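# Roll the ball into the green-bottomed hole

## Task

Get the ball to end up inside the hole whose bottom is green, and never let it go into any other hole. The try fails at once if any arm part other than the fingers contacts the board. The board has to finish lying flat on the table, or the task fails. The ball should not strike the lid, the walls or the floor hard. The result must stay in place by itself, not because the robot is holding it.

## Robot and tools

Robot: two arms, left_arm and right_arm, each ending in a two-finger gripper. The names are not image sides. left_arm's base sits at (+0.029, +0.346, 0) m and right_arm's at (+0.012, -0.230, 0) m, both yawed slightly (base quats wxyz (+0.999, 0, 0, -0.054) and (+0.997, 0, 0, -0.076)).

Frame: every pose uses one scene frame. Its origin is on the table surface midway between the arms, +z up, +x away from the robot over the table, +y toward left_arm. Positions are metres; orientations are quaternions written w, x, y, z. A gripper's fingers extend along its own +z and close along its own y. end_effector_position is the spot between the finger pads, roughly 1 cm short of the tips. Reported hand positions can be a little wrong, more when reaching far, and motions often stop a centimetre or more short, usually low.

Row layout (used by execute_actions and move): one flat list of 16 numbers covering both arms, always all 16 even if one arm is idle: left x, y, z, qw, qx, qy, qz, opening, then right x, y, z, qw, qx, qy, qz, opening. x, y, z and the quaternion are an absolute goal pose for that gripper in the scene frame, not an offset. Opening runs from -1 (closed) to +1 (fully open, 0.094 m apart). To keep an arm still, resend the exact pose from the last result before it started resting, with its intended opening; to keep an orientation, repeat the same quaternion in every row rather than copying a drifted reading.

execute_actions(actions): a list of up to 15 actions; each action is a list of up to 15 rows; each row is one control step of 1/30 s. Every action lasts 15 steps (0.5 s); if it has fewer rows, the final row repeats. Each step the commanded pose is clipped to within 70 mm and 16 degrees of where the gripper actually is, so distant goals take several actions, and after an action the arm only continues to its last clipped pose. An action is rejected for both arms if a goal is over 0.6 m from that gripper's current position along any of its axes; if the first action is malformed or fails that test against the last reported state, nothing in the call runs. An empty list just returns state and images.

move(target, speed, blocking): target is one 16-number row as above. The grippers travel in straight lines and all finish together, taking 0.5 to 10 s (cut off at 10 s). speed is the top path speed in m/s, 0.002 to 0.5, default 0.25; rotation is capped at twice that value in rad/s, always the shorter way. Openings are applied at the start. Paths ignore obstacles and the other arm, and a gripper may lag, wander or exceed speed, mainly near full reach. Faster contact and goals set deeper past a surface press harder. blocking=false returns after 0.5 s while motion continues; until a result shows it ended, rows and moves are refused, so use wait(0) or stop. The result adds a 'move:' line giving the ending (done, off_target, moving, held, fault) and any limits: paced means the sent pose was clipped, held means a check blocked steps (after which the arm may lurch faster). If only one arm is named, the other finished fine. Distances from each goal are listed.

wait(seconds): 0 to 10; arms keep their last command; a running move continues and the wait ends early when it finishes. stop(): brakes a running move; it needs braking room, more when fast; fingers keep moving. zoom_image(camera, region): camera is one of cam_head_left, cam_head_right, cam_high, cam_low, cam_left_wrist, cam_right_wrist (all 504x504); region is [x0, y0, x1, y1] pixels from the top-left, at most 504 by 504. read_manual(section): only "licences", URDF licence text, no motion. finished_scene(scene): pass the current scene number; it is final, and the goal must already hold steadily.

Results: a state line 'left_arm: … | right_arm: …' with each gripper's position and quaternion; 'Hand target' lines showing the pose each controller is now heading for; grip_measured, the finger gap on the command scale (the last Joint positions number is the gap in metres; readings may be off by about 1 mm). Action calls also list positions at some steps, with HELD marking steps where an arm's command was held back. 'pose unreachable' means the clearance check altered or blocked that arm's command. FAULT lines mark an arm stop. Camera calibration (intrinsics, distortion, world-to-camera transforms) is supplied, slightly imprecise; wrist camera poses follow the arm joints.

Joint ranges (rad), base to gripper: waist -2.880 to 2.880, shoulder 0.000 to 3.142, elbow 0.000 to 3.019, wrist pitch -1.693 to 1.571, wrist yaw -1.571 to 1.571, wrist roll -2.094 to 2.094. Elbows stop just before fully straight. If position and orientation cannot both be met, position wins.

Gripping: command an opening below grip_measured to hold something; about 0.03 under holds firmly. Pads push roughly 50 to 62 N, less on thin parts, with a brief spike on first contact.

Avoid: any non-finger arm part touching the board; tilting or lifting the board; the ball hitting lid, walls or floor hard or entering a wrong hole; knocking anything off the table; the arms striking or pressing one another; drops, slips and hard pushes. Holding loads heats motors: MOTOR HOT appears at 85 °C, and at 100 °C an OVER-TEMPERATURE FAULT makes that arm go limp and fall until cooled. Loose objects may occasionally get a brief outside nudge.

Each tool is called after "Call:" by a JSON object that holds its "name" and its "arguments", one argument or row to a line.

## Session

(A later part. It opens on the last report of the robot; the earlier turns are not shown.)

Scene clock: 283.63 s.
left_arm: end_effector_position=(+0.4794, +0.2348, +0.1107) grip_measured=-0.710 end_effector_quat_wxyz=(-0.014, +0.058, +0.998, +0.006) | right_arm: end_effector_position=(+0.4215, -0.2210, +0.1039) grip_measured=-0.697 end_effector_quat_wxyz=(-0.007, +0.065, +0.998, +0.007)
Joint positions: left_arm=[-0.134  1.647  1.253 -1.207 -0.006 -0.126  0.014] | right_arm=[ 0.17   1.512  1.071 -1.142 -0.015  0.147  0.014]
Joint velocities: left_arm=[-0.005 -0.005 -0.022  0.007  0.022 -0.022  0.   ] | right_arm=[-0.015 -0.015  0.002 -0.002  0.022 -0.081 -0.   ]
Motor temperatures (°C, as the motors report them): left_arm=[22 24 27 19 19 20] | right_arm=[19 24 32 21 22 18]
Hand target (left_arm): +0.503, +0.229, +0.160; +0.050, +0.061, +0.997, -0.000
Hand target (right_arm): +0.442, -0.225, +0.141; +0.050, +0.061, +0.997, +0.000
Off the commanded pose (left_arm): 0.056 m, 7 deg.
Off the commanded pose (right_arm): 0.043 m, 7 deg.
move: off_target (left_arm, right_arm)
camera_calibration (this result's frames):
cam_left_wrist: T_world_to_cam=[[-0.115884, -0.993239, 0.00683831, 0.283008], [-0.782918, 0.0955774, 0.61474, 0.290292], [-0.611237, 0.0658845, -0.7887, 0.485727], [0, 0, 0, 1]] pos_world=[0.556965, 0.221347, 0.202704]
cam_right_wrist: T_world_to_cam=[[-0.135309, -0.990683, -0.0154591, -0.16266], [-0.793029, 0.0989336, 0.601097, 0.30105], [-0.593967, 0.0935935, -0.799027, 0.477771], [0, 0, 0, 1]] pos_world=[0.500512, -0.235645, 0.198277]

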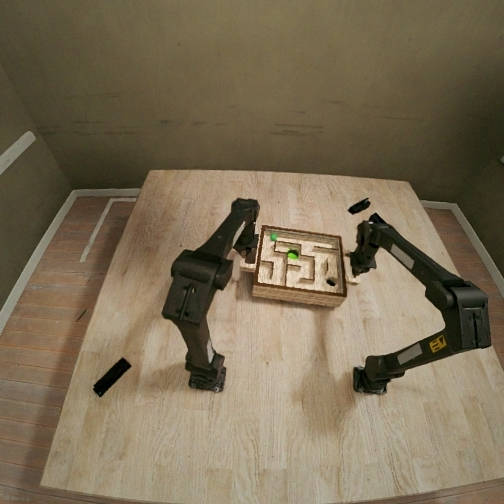

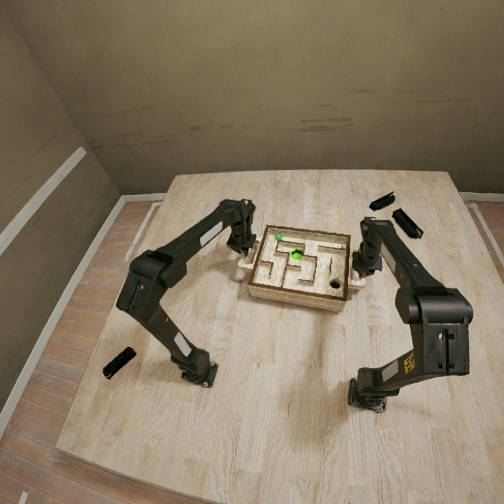

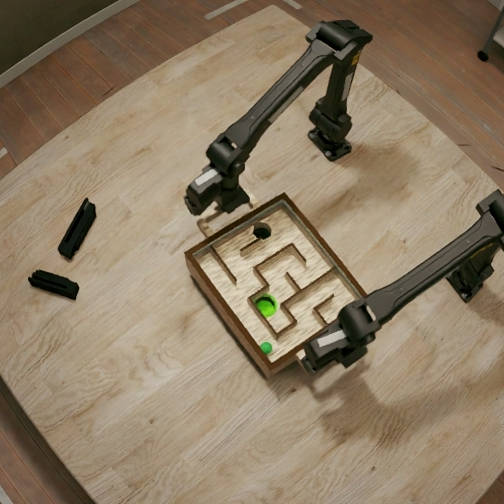

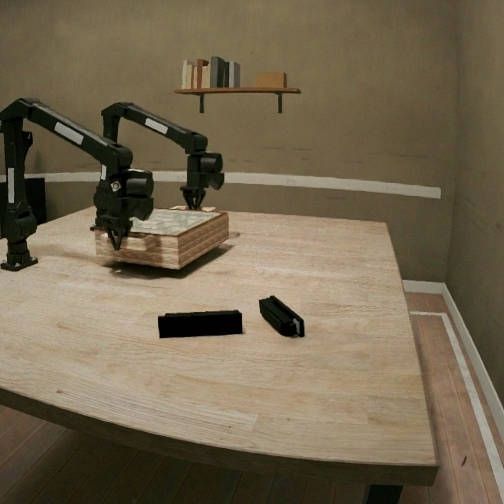

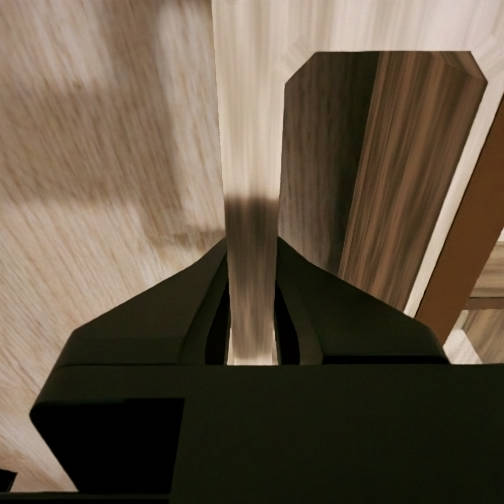

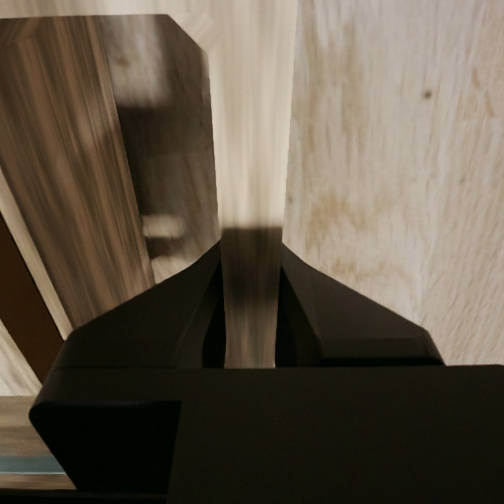

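Rolling now.

Call:
{"name": "wait", "arguments": {
  "seconds": 3
}}

Scene clock: 288.33 s.
left_arm: end_effector_position=(+0.4794, +0.2348, +0.1107) grip_measured=-0.710 end_effector_quat_wxyz=(-0.014, +0.058, +0.998, +0.006) | right_arm: end_effector_position=(+0.4215, -0.2210, +0.1039) grip_measured=-0.697 end_effector_quat_wxyz=(-0.007, +0.065, +0.998, +0.007)
Joint positions: left_arm=[-0.134  1.647  1.253 -1.207 -0.006 -0.126  0.014] | right_arm=[ 0.17   1.512  1.071 -1.142 -0.015  0.147  0.014]
Joint velocities: left_arm=[-0.005 -0.005 -0.007 -0.007 -0.037 -0.007 -0.   ] | right_arm=[ 0.005 -0.015 -0.012 -0.007  0.037  0.037 -0.001]
Motor temperatures (°C, as the motors report them): left_arm=[22 24 27 19 19 20] | right_arm=[19 24 32 21 23 18]
Hand target (left_arm): +0.503, +0.230, +0.160; +0.050, +0.061, +0.997, -0.000
Hand target (right_arm): +0.442, -0.225, +0.141; +0.050, +0.061, +0.997, +0.000
Off the commanded pose (left_arm): 0.056 m, 7 deg.
Off the commanded pose (right_arm): 0.043 m, 7 deg.
wait: 3.00 s; at rest from the start
camera_calibration (this result's frames):
cam_left_wrist: T_world_to_cam=[[-0.115884, -0.993239, 0.00683831, 0.283008], [-0.782918, 0.0955774, 0.61474, 0.290292], [-0.611237, 0.0658845, -0.7887, 0.485727], [0, 0, 0, 1]] pos_world=[0.556965, 0.221347, 0.202704]
cam_right_wrist: T_world_to_cam=[[-0.135309, -0.990683, -0.0154591, -0.16266], [-0.793029, 0.0989336, 0.601097, 0.30105], [-0.593967, 0.0935935, -0.799027, 0.477771], [0, 0, 0, 1]] pos_world=[0.500512, -0.235645, 0.198277]

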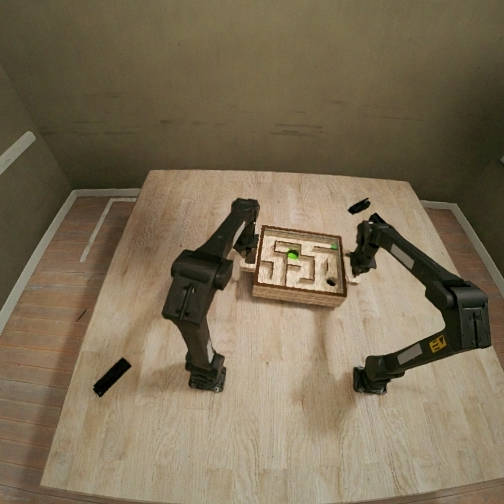

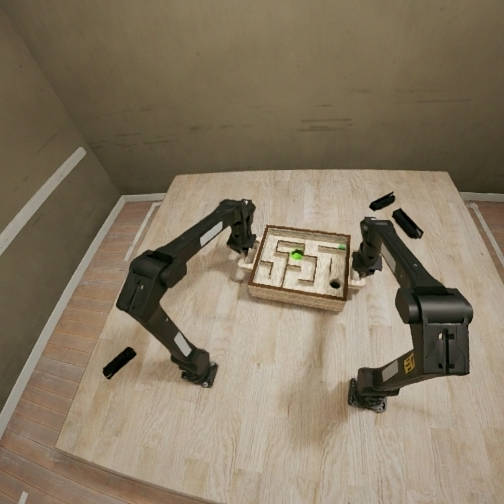

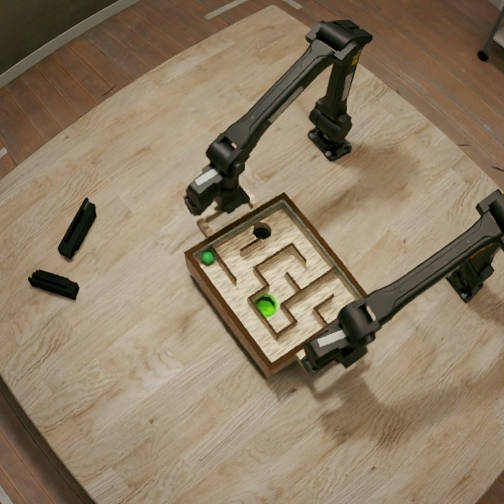

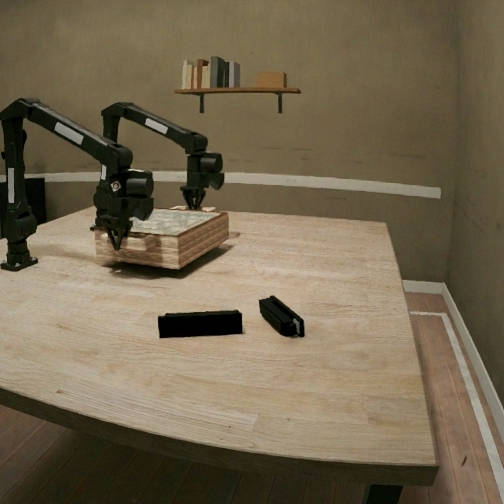

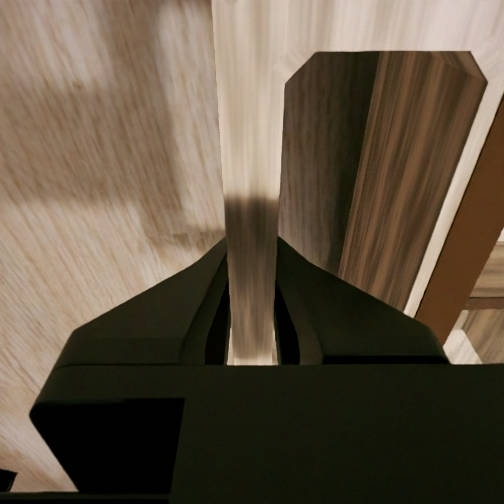

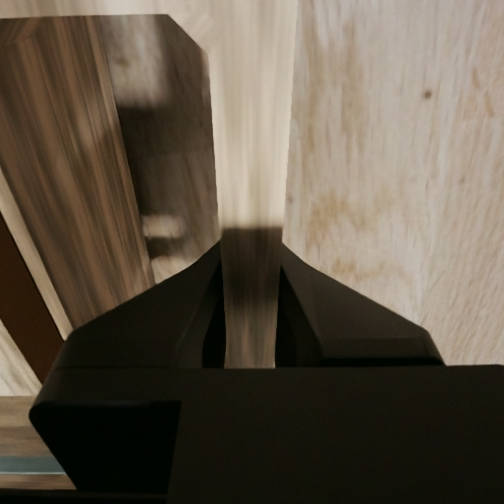

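Call:
{"name": "move", "arguments": {
  "target": [0.50,0.229,0.162,0.09,0.061,0.994,0,-0.8,0.44,-0.225,0.145,0.09,0.061,0.994,0,-0.8],
  "speed": 0.03
}}

Scene clock: 294.77 s.
left_arm: end_effector_position=(+0.4871, +0.2329, +0.1247) grip_measured=-0.710 end_effector_quat_wxyz=(+0.037, +0.061, +0.997, +0.005) | right_arm: end_effector_position=(+0.4278, -0.2226, +0.1161) grip_measured=-0.697 end_effector_quat_wxyz=(+0.044, +0.065, +0.997, +0.006)
Joint positions: left_arm=[-0.14   1.592  1.223 -1.131 -0.023 -0.127  0.014] | right_arm=[ 0.17   1.452  1.038 -1.068 -0.005  0.149  0.014]
Joint velocities: left_arm=[-0.005  0.005 -0.017  0.007 -0.007 -0.066  0.   ] | right_arm=[-0.005 -0.024 -0.002 -0.012 -0.066 -0.007 -0.   ]
Motor temperatures (°C, as the motors report them): left_arm=[22 24 27 19 19 20] | right_arm=[19 24 32 21 23 18]
Hand target (left_arm): +0.500, +0.229, +0.161; +0.090, +0.062, +0.994, -0.000
Hand target (right_arm): +0.438, -0.225, +0.145; +0.090, +0.060, +0.994, +0.000
Off the commanded pose (left_arm): 0.040 m, 6 deg.
Off the commanded pose (right_arm): 0.031 m, 5 deg.
move: off_target (left_arm, right_arm)
camera_calibration (this result's frames):
cam_left_wrist: T_world_to_cam=[[-0.121729, -0.992559, 0.00295929, 0.285091], [-0.840938, 0.104717, 0.530903, 0.324462], [-0.527263, 0.0621378, -0.847427, 0.46891], [0, 0, 0, 1]] pos_world=[0.554795, 0.219856, 0.224265]
cam_right_wrist: T_world_to_cam=[[-0.135333, -0.990572, -0.0212628, -0.162475], [-0.84968, 0.104993, 0.516741, 0.334287], [-0.509636, 0.0879988, -0.855878, 0.46076], [0, 0, 0, 1]] pos_world=[0.496868, -0.236587, 0.21816]

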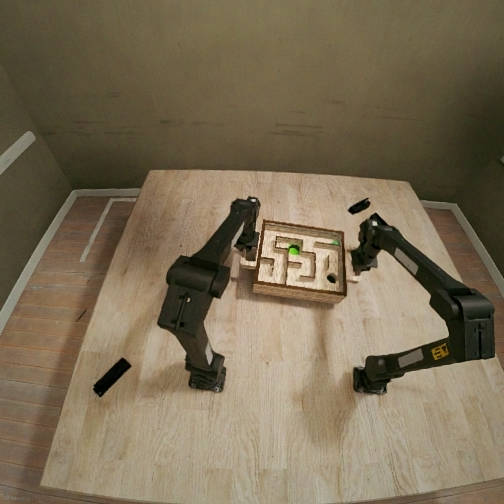

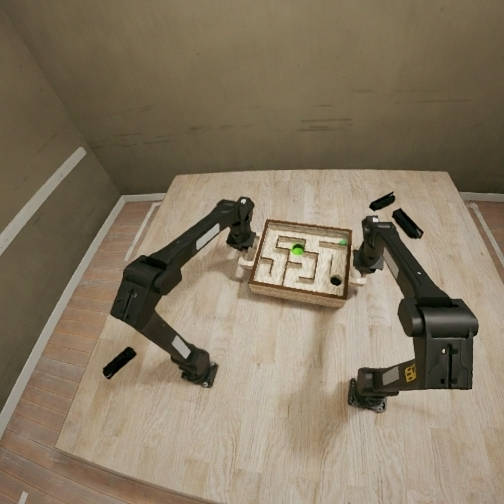

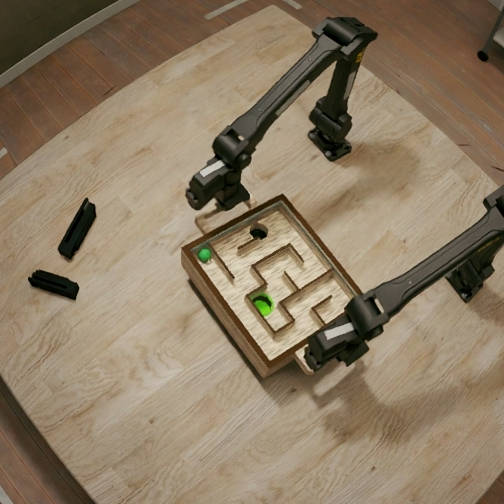

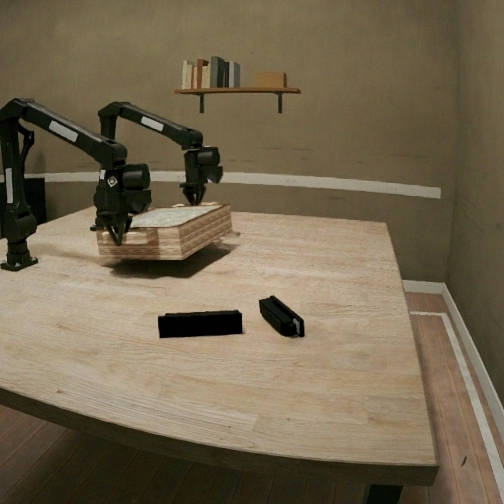

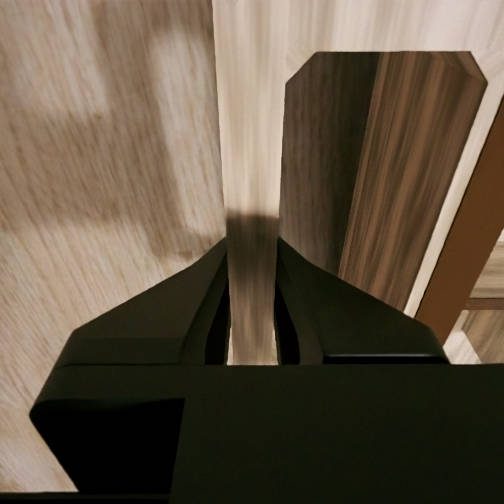

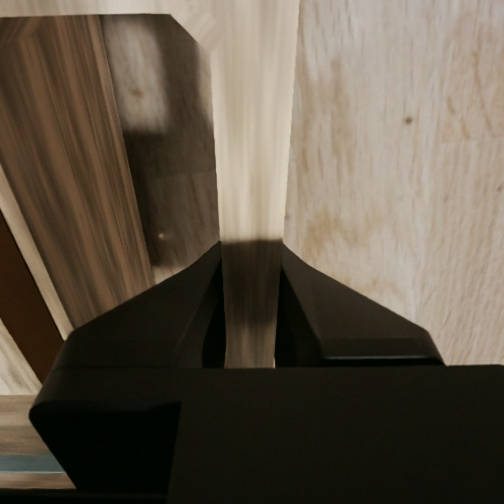

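Call:
{"name": "move", "arguments": {
  "target": [0.50,0.229,0.155,0.09,0.061,0.994,0,-0.8,0.44,-0.225,0.162,0.09,0.061,0.994,0,-0.8],
  "speed": 0.02
}}

Scene clock: 300.00 s.
left_arm: end_effector_position=(+0.4809, +0.2314, +0.1176) grip_measured=-0.710 end_effector_quat_wxyz=(+0.032, +0.064, +0.997, +0.002) | right_arm: end_effector_position=(+0.4168, -0.2236, +0.1144) grip_measured=-0.697 end_effector_quat_wxyz=(+0.037, +0.070, +0.997, +0.003)
Joint positions: left_arm=[-0.144  1.591  1.202 -1.12  -0.015 -0.124  0.014] | right_arm=[ 0.17   1.435  1.017 -1.078 -0.     0.157  0.014]
Joint velocities: left_arm=[-0.015  0.005  0.007  0.007 -0.037  0.066  0.   ] | right_arm=[-0.015 -0.005 -0.017 -0.012 -0.051 -0.081  0.   ]
Motor temperatures (°C, as the motors report them): left_arm=[22 24 27 19 19 20] | right_arm=[19 24 32 21 23 18]
Hand target (left_arm): +0.499, +0.229, +0.155; +0.090, +0.061, +0.994, -0.000
Hand target (right_arm): +0.437, -0.225, +0.162; +0.090, +0.061, +0.994, +0.000
Off the commanded pose (left_arm): 0.042 m, 7 deg.
Off the commanded pose (right_arm): 0.053 m, 6 deg.
move: off_target (left_arm, right_arm)
camera_calibration (this result's frames):
cam_left_wrist: T_world_to_cam=[[-0.128213, -0.991704, 0.00918758, 0.285123], [-0.83446, 0.112881, 0.539384, 0.317196], [-0.535946, 0.0614895, -0.84201, 0.463426], [0, 0, 0, 1]] pos_world=[0.549615, 0.218457, 0.216499]
cam_right_wrist: T_world_to_cam=[[-0.144266, -0.989426, -0.014964, -0.161722], [-0.840566, 0.114553, 0.529458, 0.322787], [-0.522145, 0.0889608, -0.848204, 0.458306], [0, 0, 0, 1]] pos_world=[0.487295, -0.237759, 0.215415]

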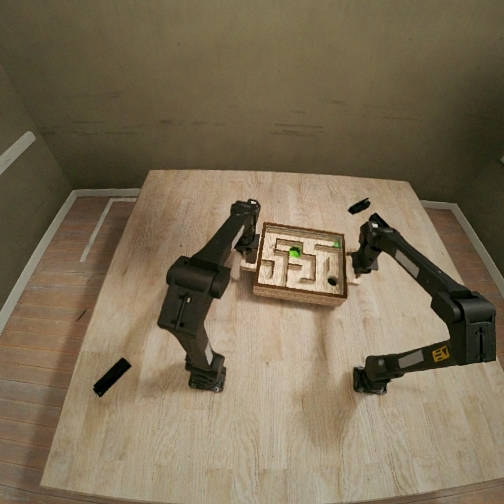

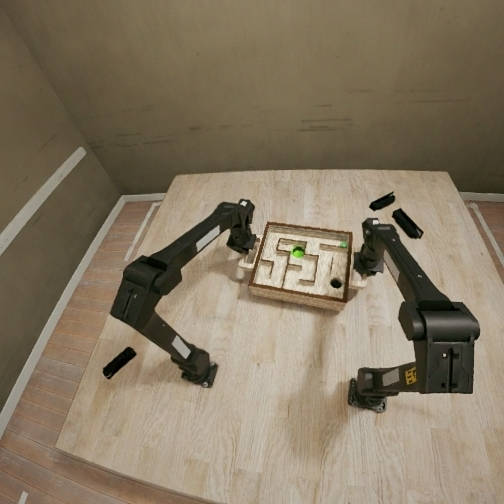

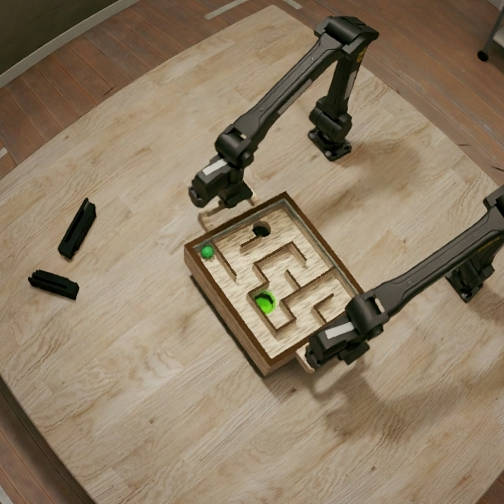

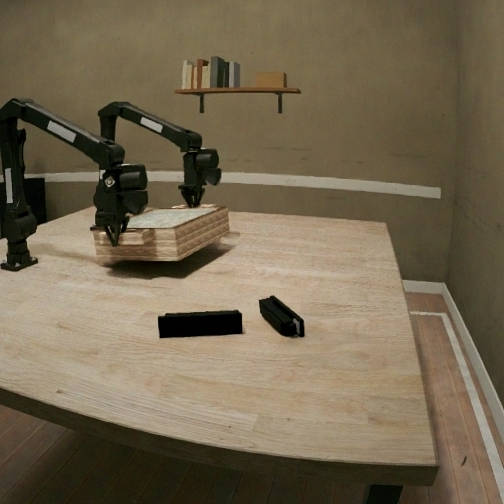

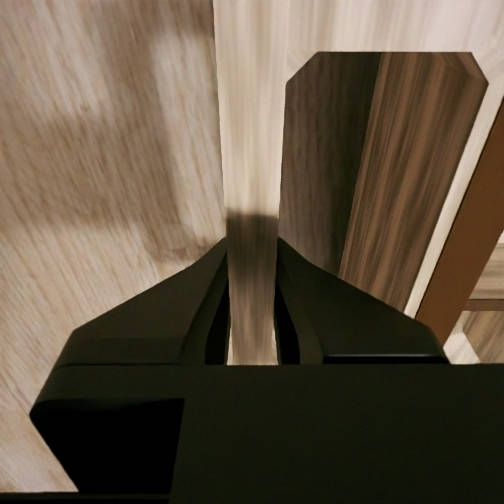

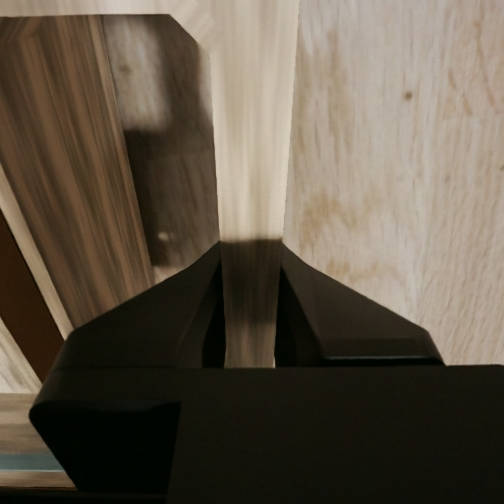

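Call:
{"name": "move", "arguments": {
  "target": [0.495,0.229,0.132,0.09,0.061,0.994,0,-0.8,0.44,-0.225,0.162,0.10,0.061,0.993,0,-0.8],
  "speed": 0.02
}}

Scene clock: 306.10 s.
left_arm: end_effector_position=(+0.4768, +0.2288, +0.1024) grip_measured=-0.710 end_effector_quat_wxyz=(+0.036, +0.067, +0.997, -0.004) | right_arm: end_effector_position=(+0.4084, -0.2256, +0.1104) grip_measured=-0.697 end_effector_quat_wxyz=(+0.031, +0.073, +0.997, -0.003)
Joint positions: left_arm=[-0.148  1.593  1.16  -1.066 -0.005 -0.121  0.014] | right_arm=[ 0.17   1.426  0.995 -1.078  0.011  0.163  0.014]
Joint velocities: left_arm=[-0.005  0.005  0.007 -0.037 -0.066 -0.037  0.   ] | right_arm=[ 0.005 -0.015 -0.017  0.002  0.007  0.007  0.   ]
Motor temperatures (°C, as the motors report them): left_arm=[22 24 26 19 19 20] | right_arm=[19 24 32 21 23 18]
Hand target (left_arm): +0.494, +0.229, +0.132; +0.089, +0.061, +0.994, -0.001
Hand target (right_arm): +0.435, -0.225, +0.162; +0.100, +0.061, +0.993, -0.000
Off the commanded pose (left_arm): 0.035 m, 6 deg.
Off the commanded pose (right_arm): 0.061 m, 8 deg.
move: off_target (left_arm, right_arm)
camera_calibration (this result's frames):
cam_left_wrist: T_world_to_cam=[[-0.13581, -0.990523, 0.0204779, 0.284358], [-0.837722, 0.125846, 0.531399, 0.32171], [-0.52894, 0.0550144, -0.846874, 0.447229], [0, 0, 0, 1]] pos_world=[0.54468, 0.216573, 0.201968]
cam_right_wrist: T_world_to_cam=[[-0.151129, -0.988511, -0.00259946, -0.163378], [-0.833759, 0.126056, 0.537546, 0.317023], [-0.531043, 0.0834063, -0.84323, 0.452532], [0, 0, 0, 1]] pos_world=[0.479943, -0.239208, 0.210749]

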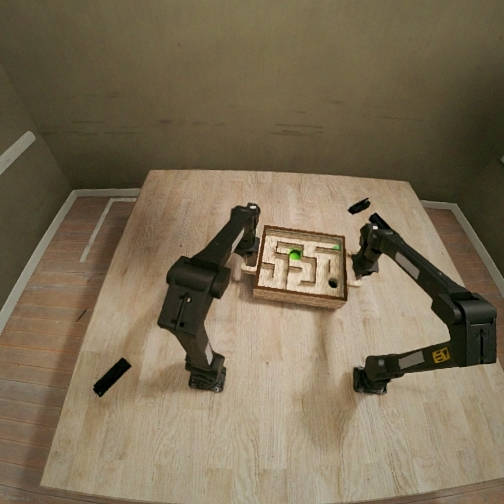

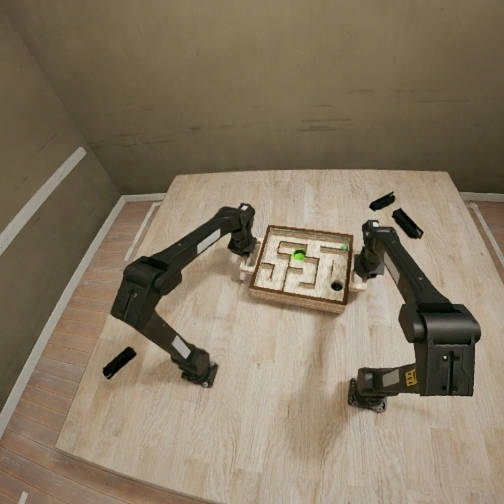

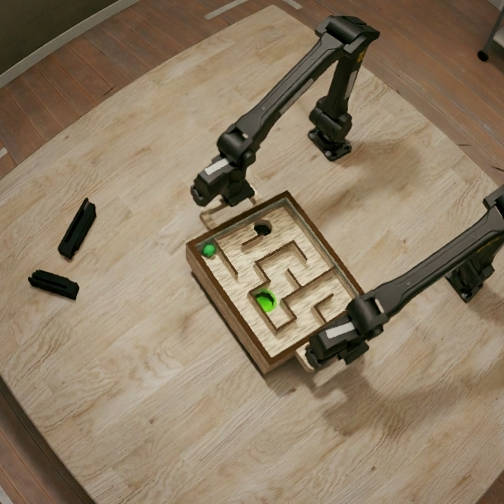

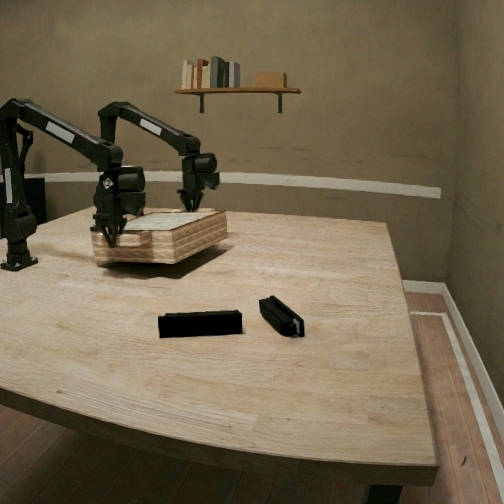

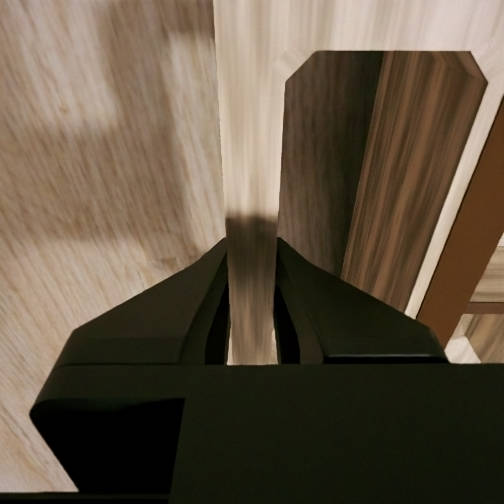

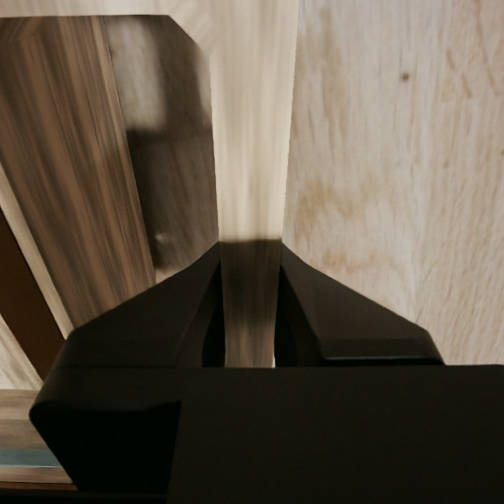

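Call:
{"name": "move", "arguments": {
  "target": [0.50,0.229,0.135,0.09,0.061,0.994,0,-0.8,0.452,-0.225,0.158,0.10,0.061,0.993,0,-0.8],
  "speed": 0.02
}}

Call:
{"name": "wait", "arguments": {
  "seconds": 2
}}

Scene clock: 312.83 s.
left_arm: end_effector_position=(+0.4705, +0.2300, +0.0960) grip_measured=-0.710 end_effector_quat_wxyz=(+0.029, +0.064, +0.998, -0.005) | right_arm: end_effector_position=(+0.4085, -0.2255, +0.1077) grip_measured=-0.697 end_effector_quat_wxyz=(+0.028, +0.070, +0.997, -0.003)
Joint positions: left_arm=[-0.148  1.592  1.142 -1.061 -0.002 -0.128  0.014] | right_arm=[ 0.171  1.433  0.996 -1.078  0.012  0.158  0.014]
Joint velocities: left_arm=[ 0.005  0.005  0.002 -0.017 -0.051  0.007 -0.   ] | right_arm=[-0.005  0.005  0.002  0.002 -0.066  0.051  0.   ]
Motor temperatures (°C, as the motors report them): left_arm=[22 24 26 19 19 20] | right_arm=[19 24 33 21 23 18]
Hand target (left_arm): +0.498, +0.229, +0.135; +0.090, +0.061, +0.994, -0.000
Hand target (right_arm): +0.446, -0.225, +0.160; +0.100, +0.060, +0.993, -0.000
Off the commanded pose (left_arm): 0.049 m, 7 deg.
Off the commanded pose (right_arm): 0.067 m, 8 deg.
move: off_target (left_arm, right_arm)
camera_calibration (this result's frames):
cam_left_wrist: T_world_to_cam=[[-0.128911, -0.991413, 0.021978, 0.281611], [-0.831395, 0.120132, 0.542542, 0.316919], [-0.540523, 0.0516674, -0.839741, 0.443994], [0, 0, 0, 1]] pos_world=[0.539777, 0.21818, 0.194709]
cam_right_wrist: T_world_to_cam=[[-0.14478, -0.989464, -0.000365568, -0.166251], [-0.83082, 0.121367, 0.543146, 0.315669], [-0.537379, 0.0789405, -0.839638, 0.451467], [0, 0, 0, 1]] pos_world=[0.480804, -0.23845, 0.207554]

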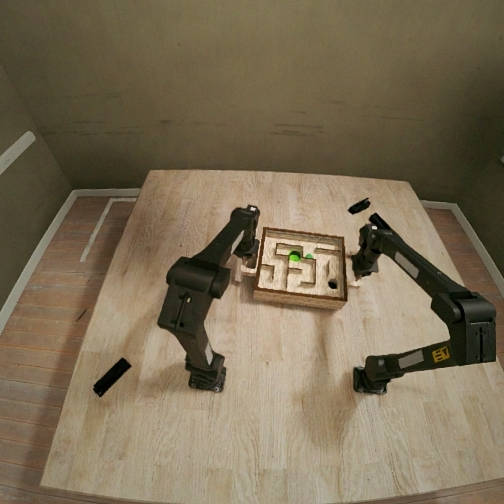

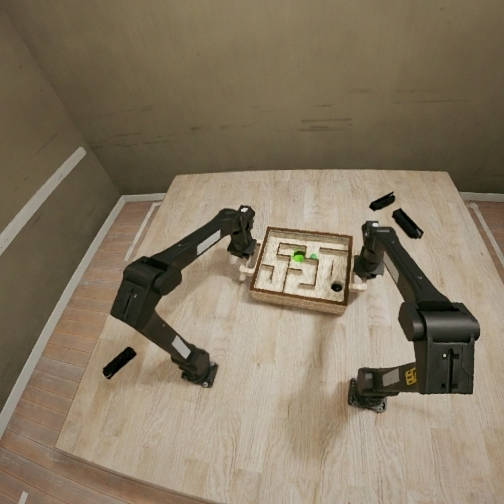

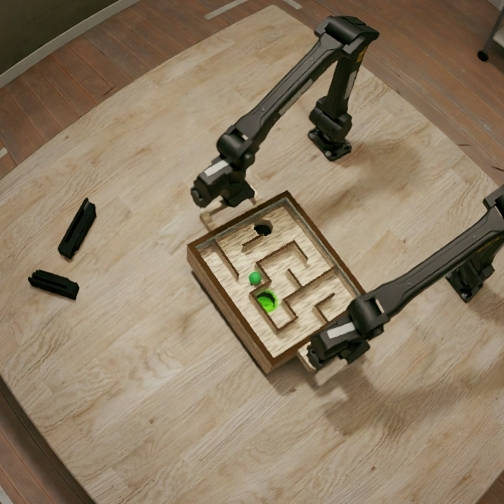

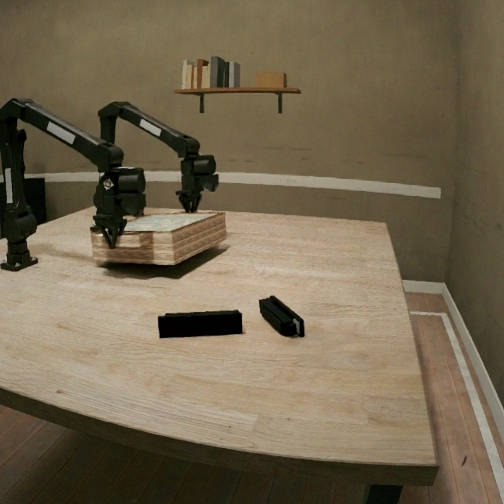

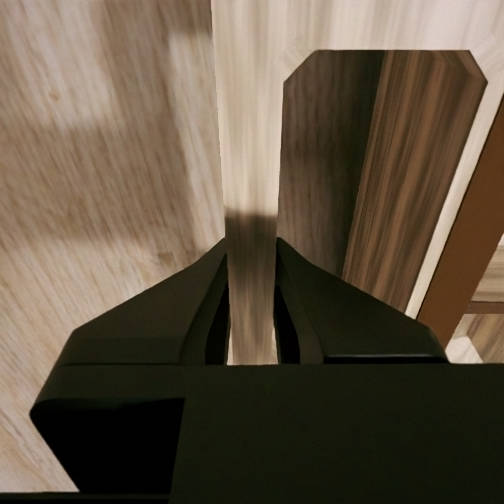

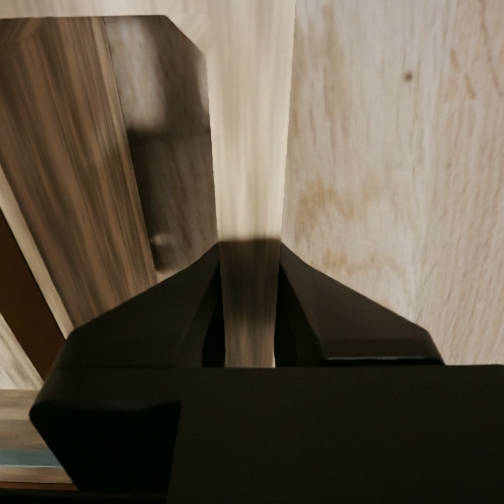

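Scene clock: 314.83 s.
left_arm: end_effector_position=(+0.4705, +0.2300, +0.0960) grip_measured=-0.710 end_effector_quat_wxyz=(+0.029, +0.064, +0.998, -0.005) | right_arm: end_effector_position=(+0.4085, -0.2255, +0.1077) grip_measured=-0.697 end_effector_quat_wxyz=(+0.028, +0.070, +0.997, -0.003)
Joint positions: left_arm=[-0.148  1.592  1.142 -1.061 -0.002 -0.128  0.014] | right_arm=[ 0.171  1.433  0.996 -1.078  0.012  0.158  0.014]
Joint velocities: left_arm=[ 0.005 -0.015  0.012 -0.012  0.007  0.037  0.001] | right_arm=[-0.005 -0.005  0.007 -0.017 -0.022 -0.051 -0.001]
Motor temperatures (°C, as the motors report them): left_arm=[22 24 26 19 19 20] | right_arm=[19 24 33 21 22 18]
Hand target (left_arm): +0.498, +0.229, +0.135; +0.090, +0.061, +0.994, -0.000
Hand target (right_arm): +0.446, -0.225, +0.160; +0.100, +0.060, +0.993, -0.000
Off the commanded pose (left_arm): 0.049 m, 7 deg.
Off the commanded pose (right_arm): 0.067 m, 8 deg.
wait: 2.00 s; at rest by 0.17 s
camera_calibration (this result's frames):
cam_left_wrist: T_world_to_cam=[[-0.128911, -0.991413, 0.021978, 0.281611], [-0.831395, 0.120132, 0.542542, 0.316919], [-0.540523, 0.0516674, -0.839741, 0.443994], [0, 0, 0, 1]] pos_world=[0.539777, 0.21818, 0.194709]
cam_right_wrist: T_world_to_cam=[[-0.14478, -0.989464, -0.000365568, -0.166251], [-0.83082, 0.121367, 0.543146, 0.315669], [-0.537379, 0.0789405, -0.839638, 0.451467], [0, 0, 0, 1]] pos_world=[0.480804, -0.23845, 0.207554]

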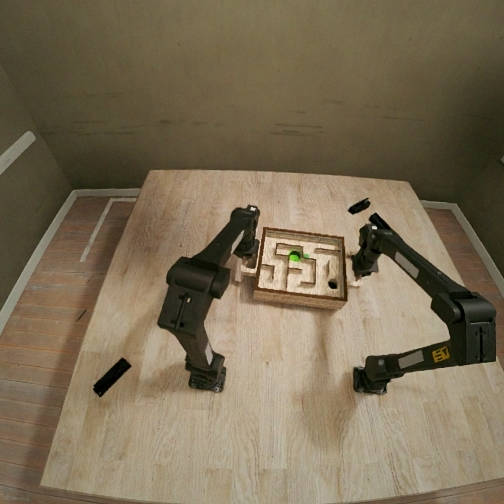

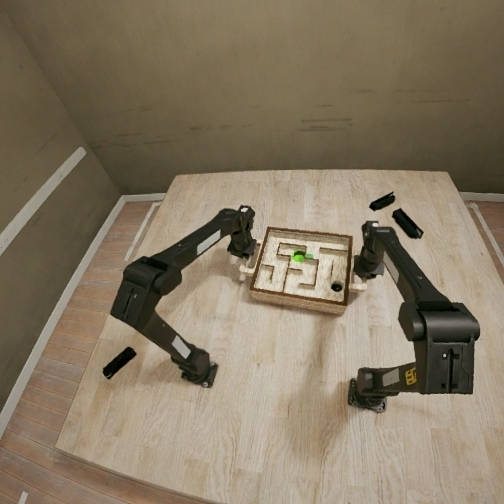

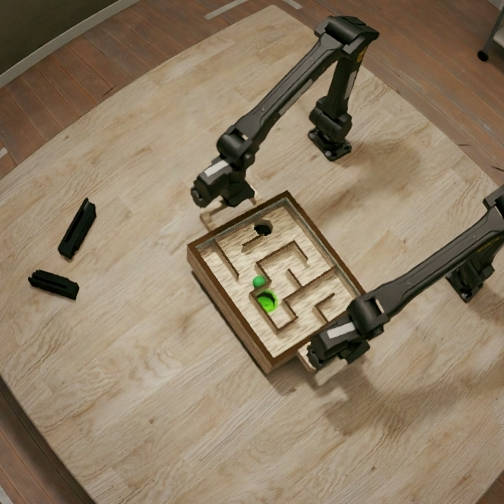

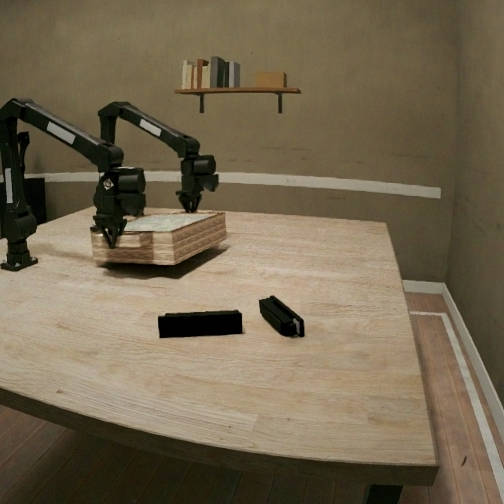

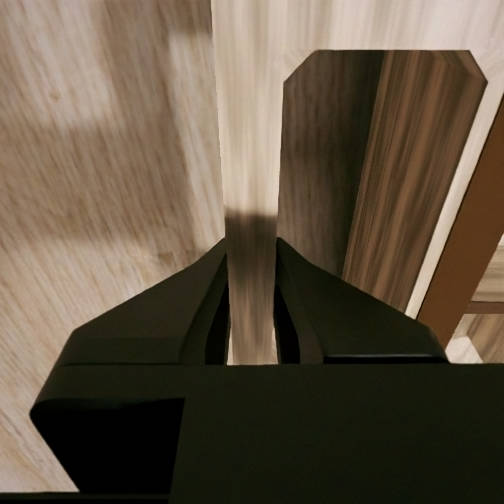

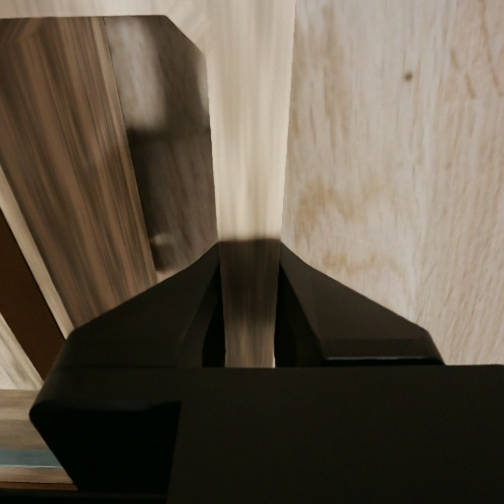

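Call:
{"name": "zoom_image", "arguments": {
  "camera": "cam_high",
  "region": [170,180,370,380]
}}

Region (170, 180, 370, 380) of cam_high's 504x504 image, scaled by 2.520, with more detail than that image has.

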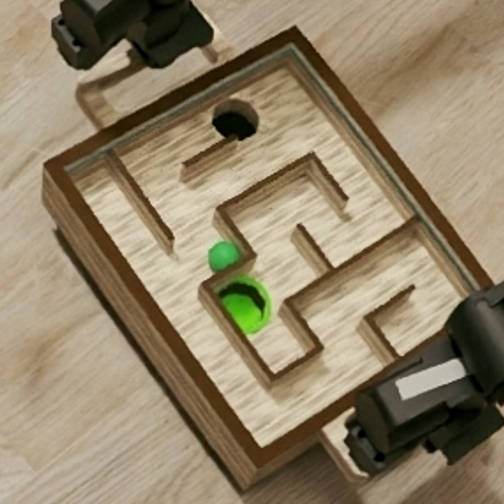

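Call:
{"name": "execute_actions", "arguments": {
  "actions": [
    [[0.495,0.229,0.152,0.09,0.061,0.994,0,-0.8,0.44,-0.225,0.158,0.10,0.061,0.993,0,-0.8]],
    [[0.495,0.229,0.152,0.09,0.061,0.994,0,-0.8,0.44,-0.225,0.158,0.10,0.061,0.993,0,-0.8]],
    [[0.492,0.229,0.128,0.09,0.061,0.994,0,-0.8,0.444,-0.225,0.158,0.10,0.061,0.993,0,-0.8]],
    [[0.492,0.229,0.128,0.09,0.061,0.994,0,-0.8,0.444,-0.225,0.158,0.10,0.061,0.993,0,-0.8]],
    [[0.492,0.229,0.128,0.09,0.061,0.994,0,-0.8,0.444,-0.225,0.158,0.10,0.061,0.993,0,-0.8]]
  ]
}}

Scene clock: 332.67 s.
left_arm: end_effector_position=(+0.4734, +0.2308, +0.1061) grip_measured=-0.710 end_effector_quat_wxyz=(+0.045, +0.063, +0.997, -0.003) | right_arm: end_effector_position=(+0.4107, -0.2243, +0.1109) grip_measured=-0.697 end_effector_quat_wxyz=(+0.036, +0.068, +0.997, -0.002)
Joint positions: left_arm=[-0.148  1.569  1.142 -1.054 -0.011 -0.13   0.014] | right_arm=[ 0.173  1.425  0.996 -1.07   0.01   0.156  0.014]
Joint velocities: left_arm=[-0.005 -0.015 -0.002  0.002 -0.037  0.007 -0.   ] | right_arm=[ 0.005 -0.005 -0.002  0.012 -0.037 -0.11  -0.   ]
Motor temperatures (°C, as the motors report them): left_arm=[22 24 27 19 20 20] | right_arm=[19 24 35 21 22 18]
Hand target (left_arm): +0.491, +0.229, +0.128; +0.090, +0.061, +0.994, -0.000
Hand target (right_arm): +0.440, -0.225, +0.159; +0.100, +0.060, +0.993, -0.000
Off the commanded pose (left_arm): 0.029 m, 5 deg.
Off the commanded pose (right_arm): 0.058 m, 7 deg.
Step readings (end_effector_position; steps 1 to 15: 1st action; 16 to 30: 2nd action; 31 to 45: 3rd action; 46 to 60: 4th action; 61 to 75: 5th action):
0: left_arm (+0.4705, +0.2300, +0.0960) | right_arm (+0.4085, -0.2255, +0.1077)
1: left_arm (+0.4705, +0.2300, +0.0965) | right_arm (+0.4085, -0.2255, +0.1077)
2: left_arm (+0.4702, +0.2301, +0.0975) | right_arm (+0.4085, -0.2255, +0.1077)
4: left_arm (+0.4698, +0.2306, +0.1006) | right_arm (+0.4086, -0.2251, +0.1078)
8: left_arm (+0.4694, +0.2316, +0.1053) | right_arm (+0.4093, -0.2241, +0.1097)
15: left_arm (+0.4694, +0.2316, +0.1058) | right_arm (+0.4093, -0.2241, +0.1108)
16: left_arm (+0.4694, +0.2316, +0.1058) | right_arm (+0.4093, -0.2241, +0.1108)
17: left_arm (+0.4694, +0.2316, +0.1058) | right_arm (+0.4093, -0.2241, +0.1108)
19: left_arm (+0.4694, +0.2316, +0.1058) | right_arm (+0.4093, -0.2241, +0.1108)
23: left_arm (+0.4694, +0.2316, +0.1058) | right_arm (+0.4093, -0.2241, +0.1108)
30: left_arm (+0.4694, +0.2316, +0.1058) | right_arm (+0.4093, -0.2241, +0.1108)
31: left_arm (+0.4700, +0.2314, +0.1059) | right_arm (+0.4093, -0.2241, +0.1108)
32: left_arm (+0.4711, +0.2312, +0.1060) | right_arm (+0.4093, -0.2241, +0.1108)
34: left_arm (+0.4726, +0.2309, +0.1061) | right_arm (+0.4101, -0.2243, +0.1109)
38: left_arm (+0.4734, +0.2308, +0.1061) | right_arm (+0.4107, -0.2243, +0.1109)
45: left_arm (+0.4734, +0.2308, +0.1061) | right_arm (+0.4107, -0.2243, +0.1109)
46: left_arm (+0.4734, +0.2308, +0.1061) | right_arm (+0.4107, -0.2243, +0.1109)
47: left_arm (+0.4734, +0.2308, +0.1061) | right_arm (+0.4107, -0.2243, +0.1109)
49: left_arm (+0.4734, +0.2308, +0.1061) | right_arm (+0.4107, -0.2243, +0.1109)
53: left_arm (+0.4734, +0.2308, +0.1061) | right_arm (+0.4107, -0.2243, +0.1109)
60: left_arm (+0.4734, +0.2308, +0.1061) | right_arm (+0.4107, -0.2243, +0.1109)
61: left_arm (+0.4734, +0.2308, +0.1061) | right_arm (+0.4107, -0.2243, +0.1109)
62: left_arm (+0.4734, +0.2308, +0.1061) | right_arm (+0.4107, -0.2243, +0.1109)
64: left_arm (+0.4734, +0.2308, +0.1061) | right_arm (+0.4107, -0.2243, +0.1109)
68: left_arm (+0.4734, +0.2308, +0.1061) | right_arm (+0.4107, -0.2243, +0.1109)
75: end_effector_position above
camera_calibration (this result's frames):
cam_left_wrist: T_world_to_cam=[[-0.127, -0.991751, 0.0173295, 0.282229], [-0.848485, 0.11767, 0.515971, 0.325176], [-0.513754, 0.0508247, -0.856431, 0.443279], [0, 0, 0, 1]] pos_world=[0.539486, 0.219108, 0.206965]
cam_right_wrist: T_world_to_cam=[[-0.141221, -0.989966, -0.00487282, -0.165884], [-0.840216, 0.117253, 0.529423, 0.320053], [-0.523539, 0.07886, -0.848344, 0.450589], [0, 0, 0, 1]] pos_world=[0.481389, -0.23728, 0.212003]

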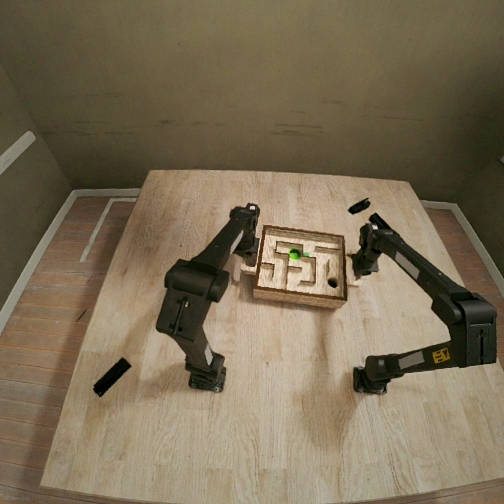

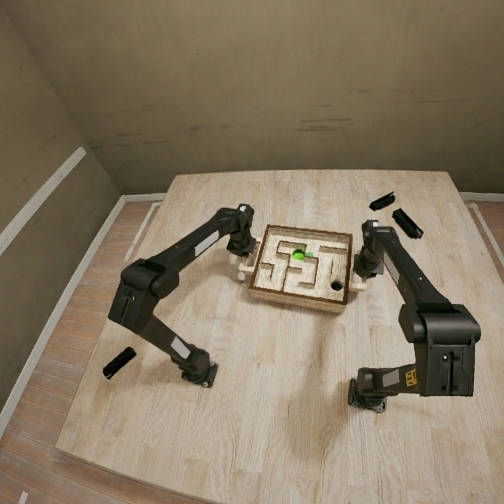

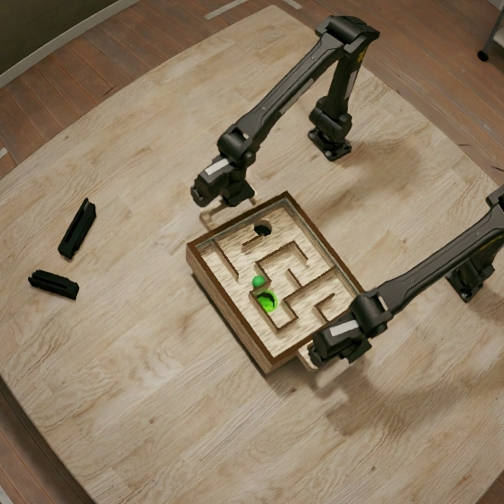

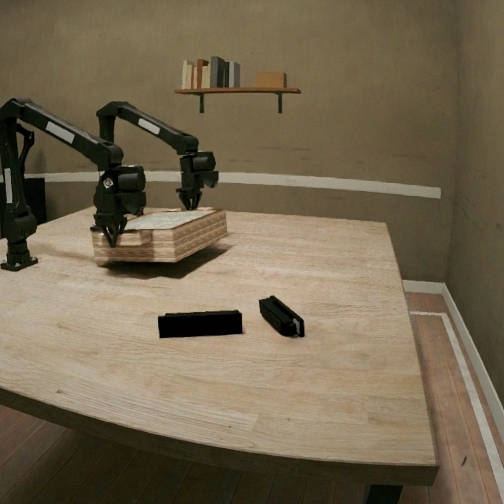

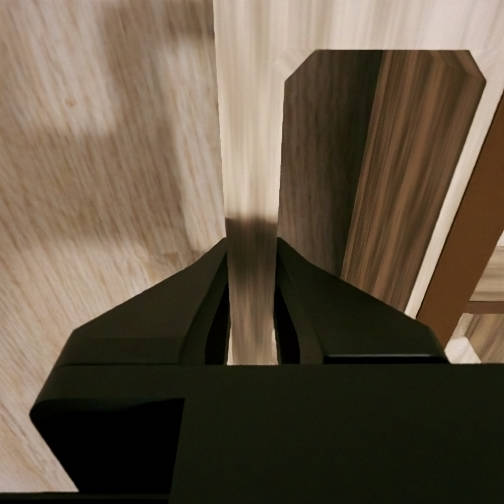

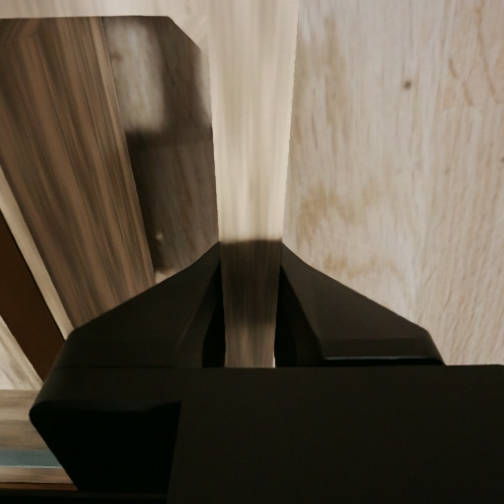

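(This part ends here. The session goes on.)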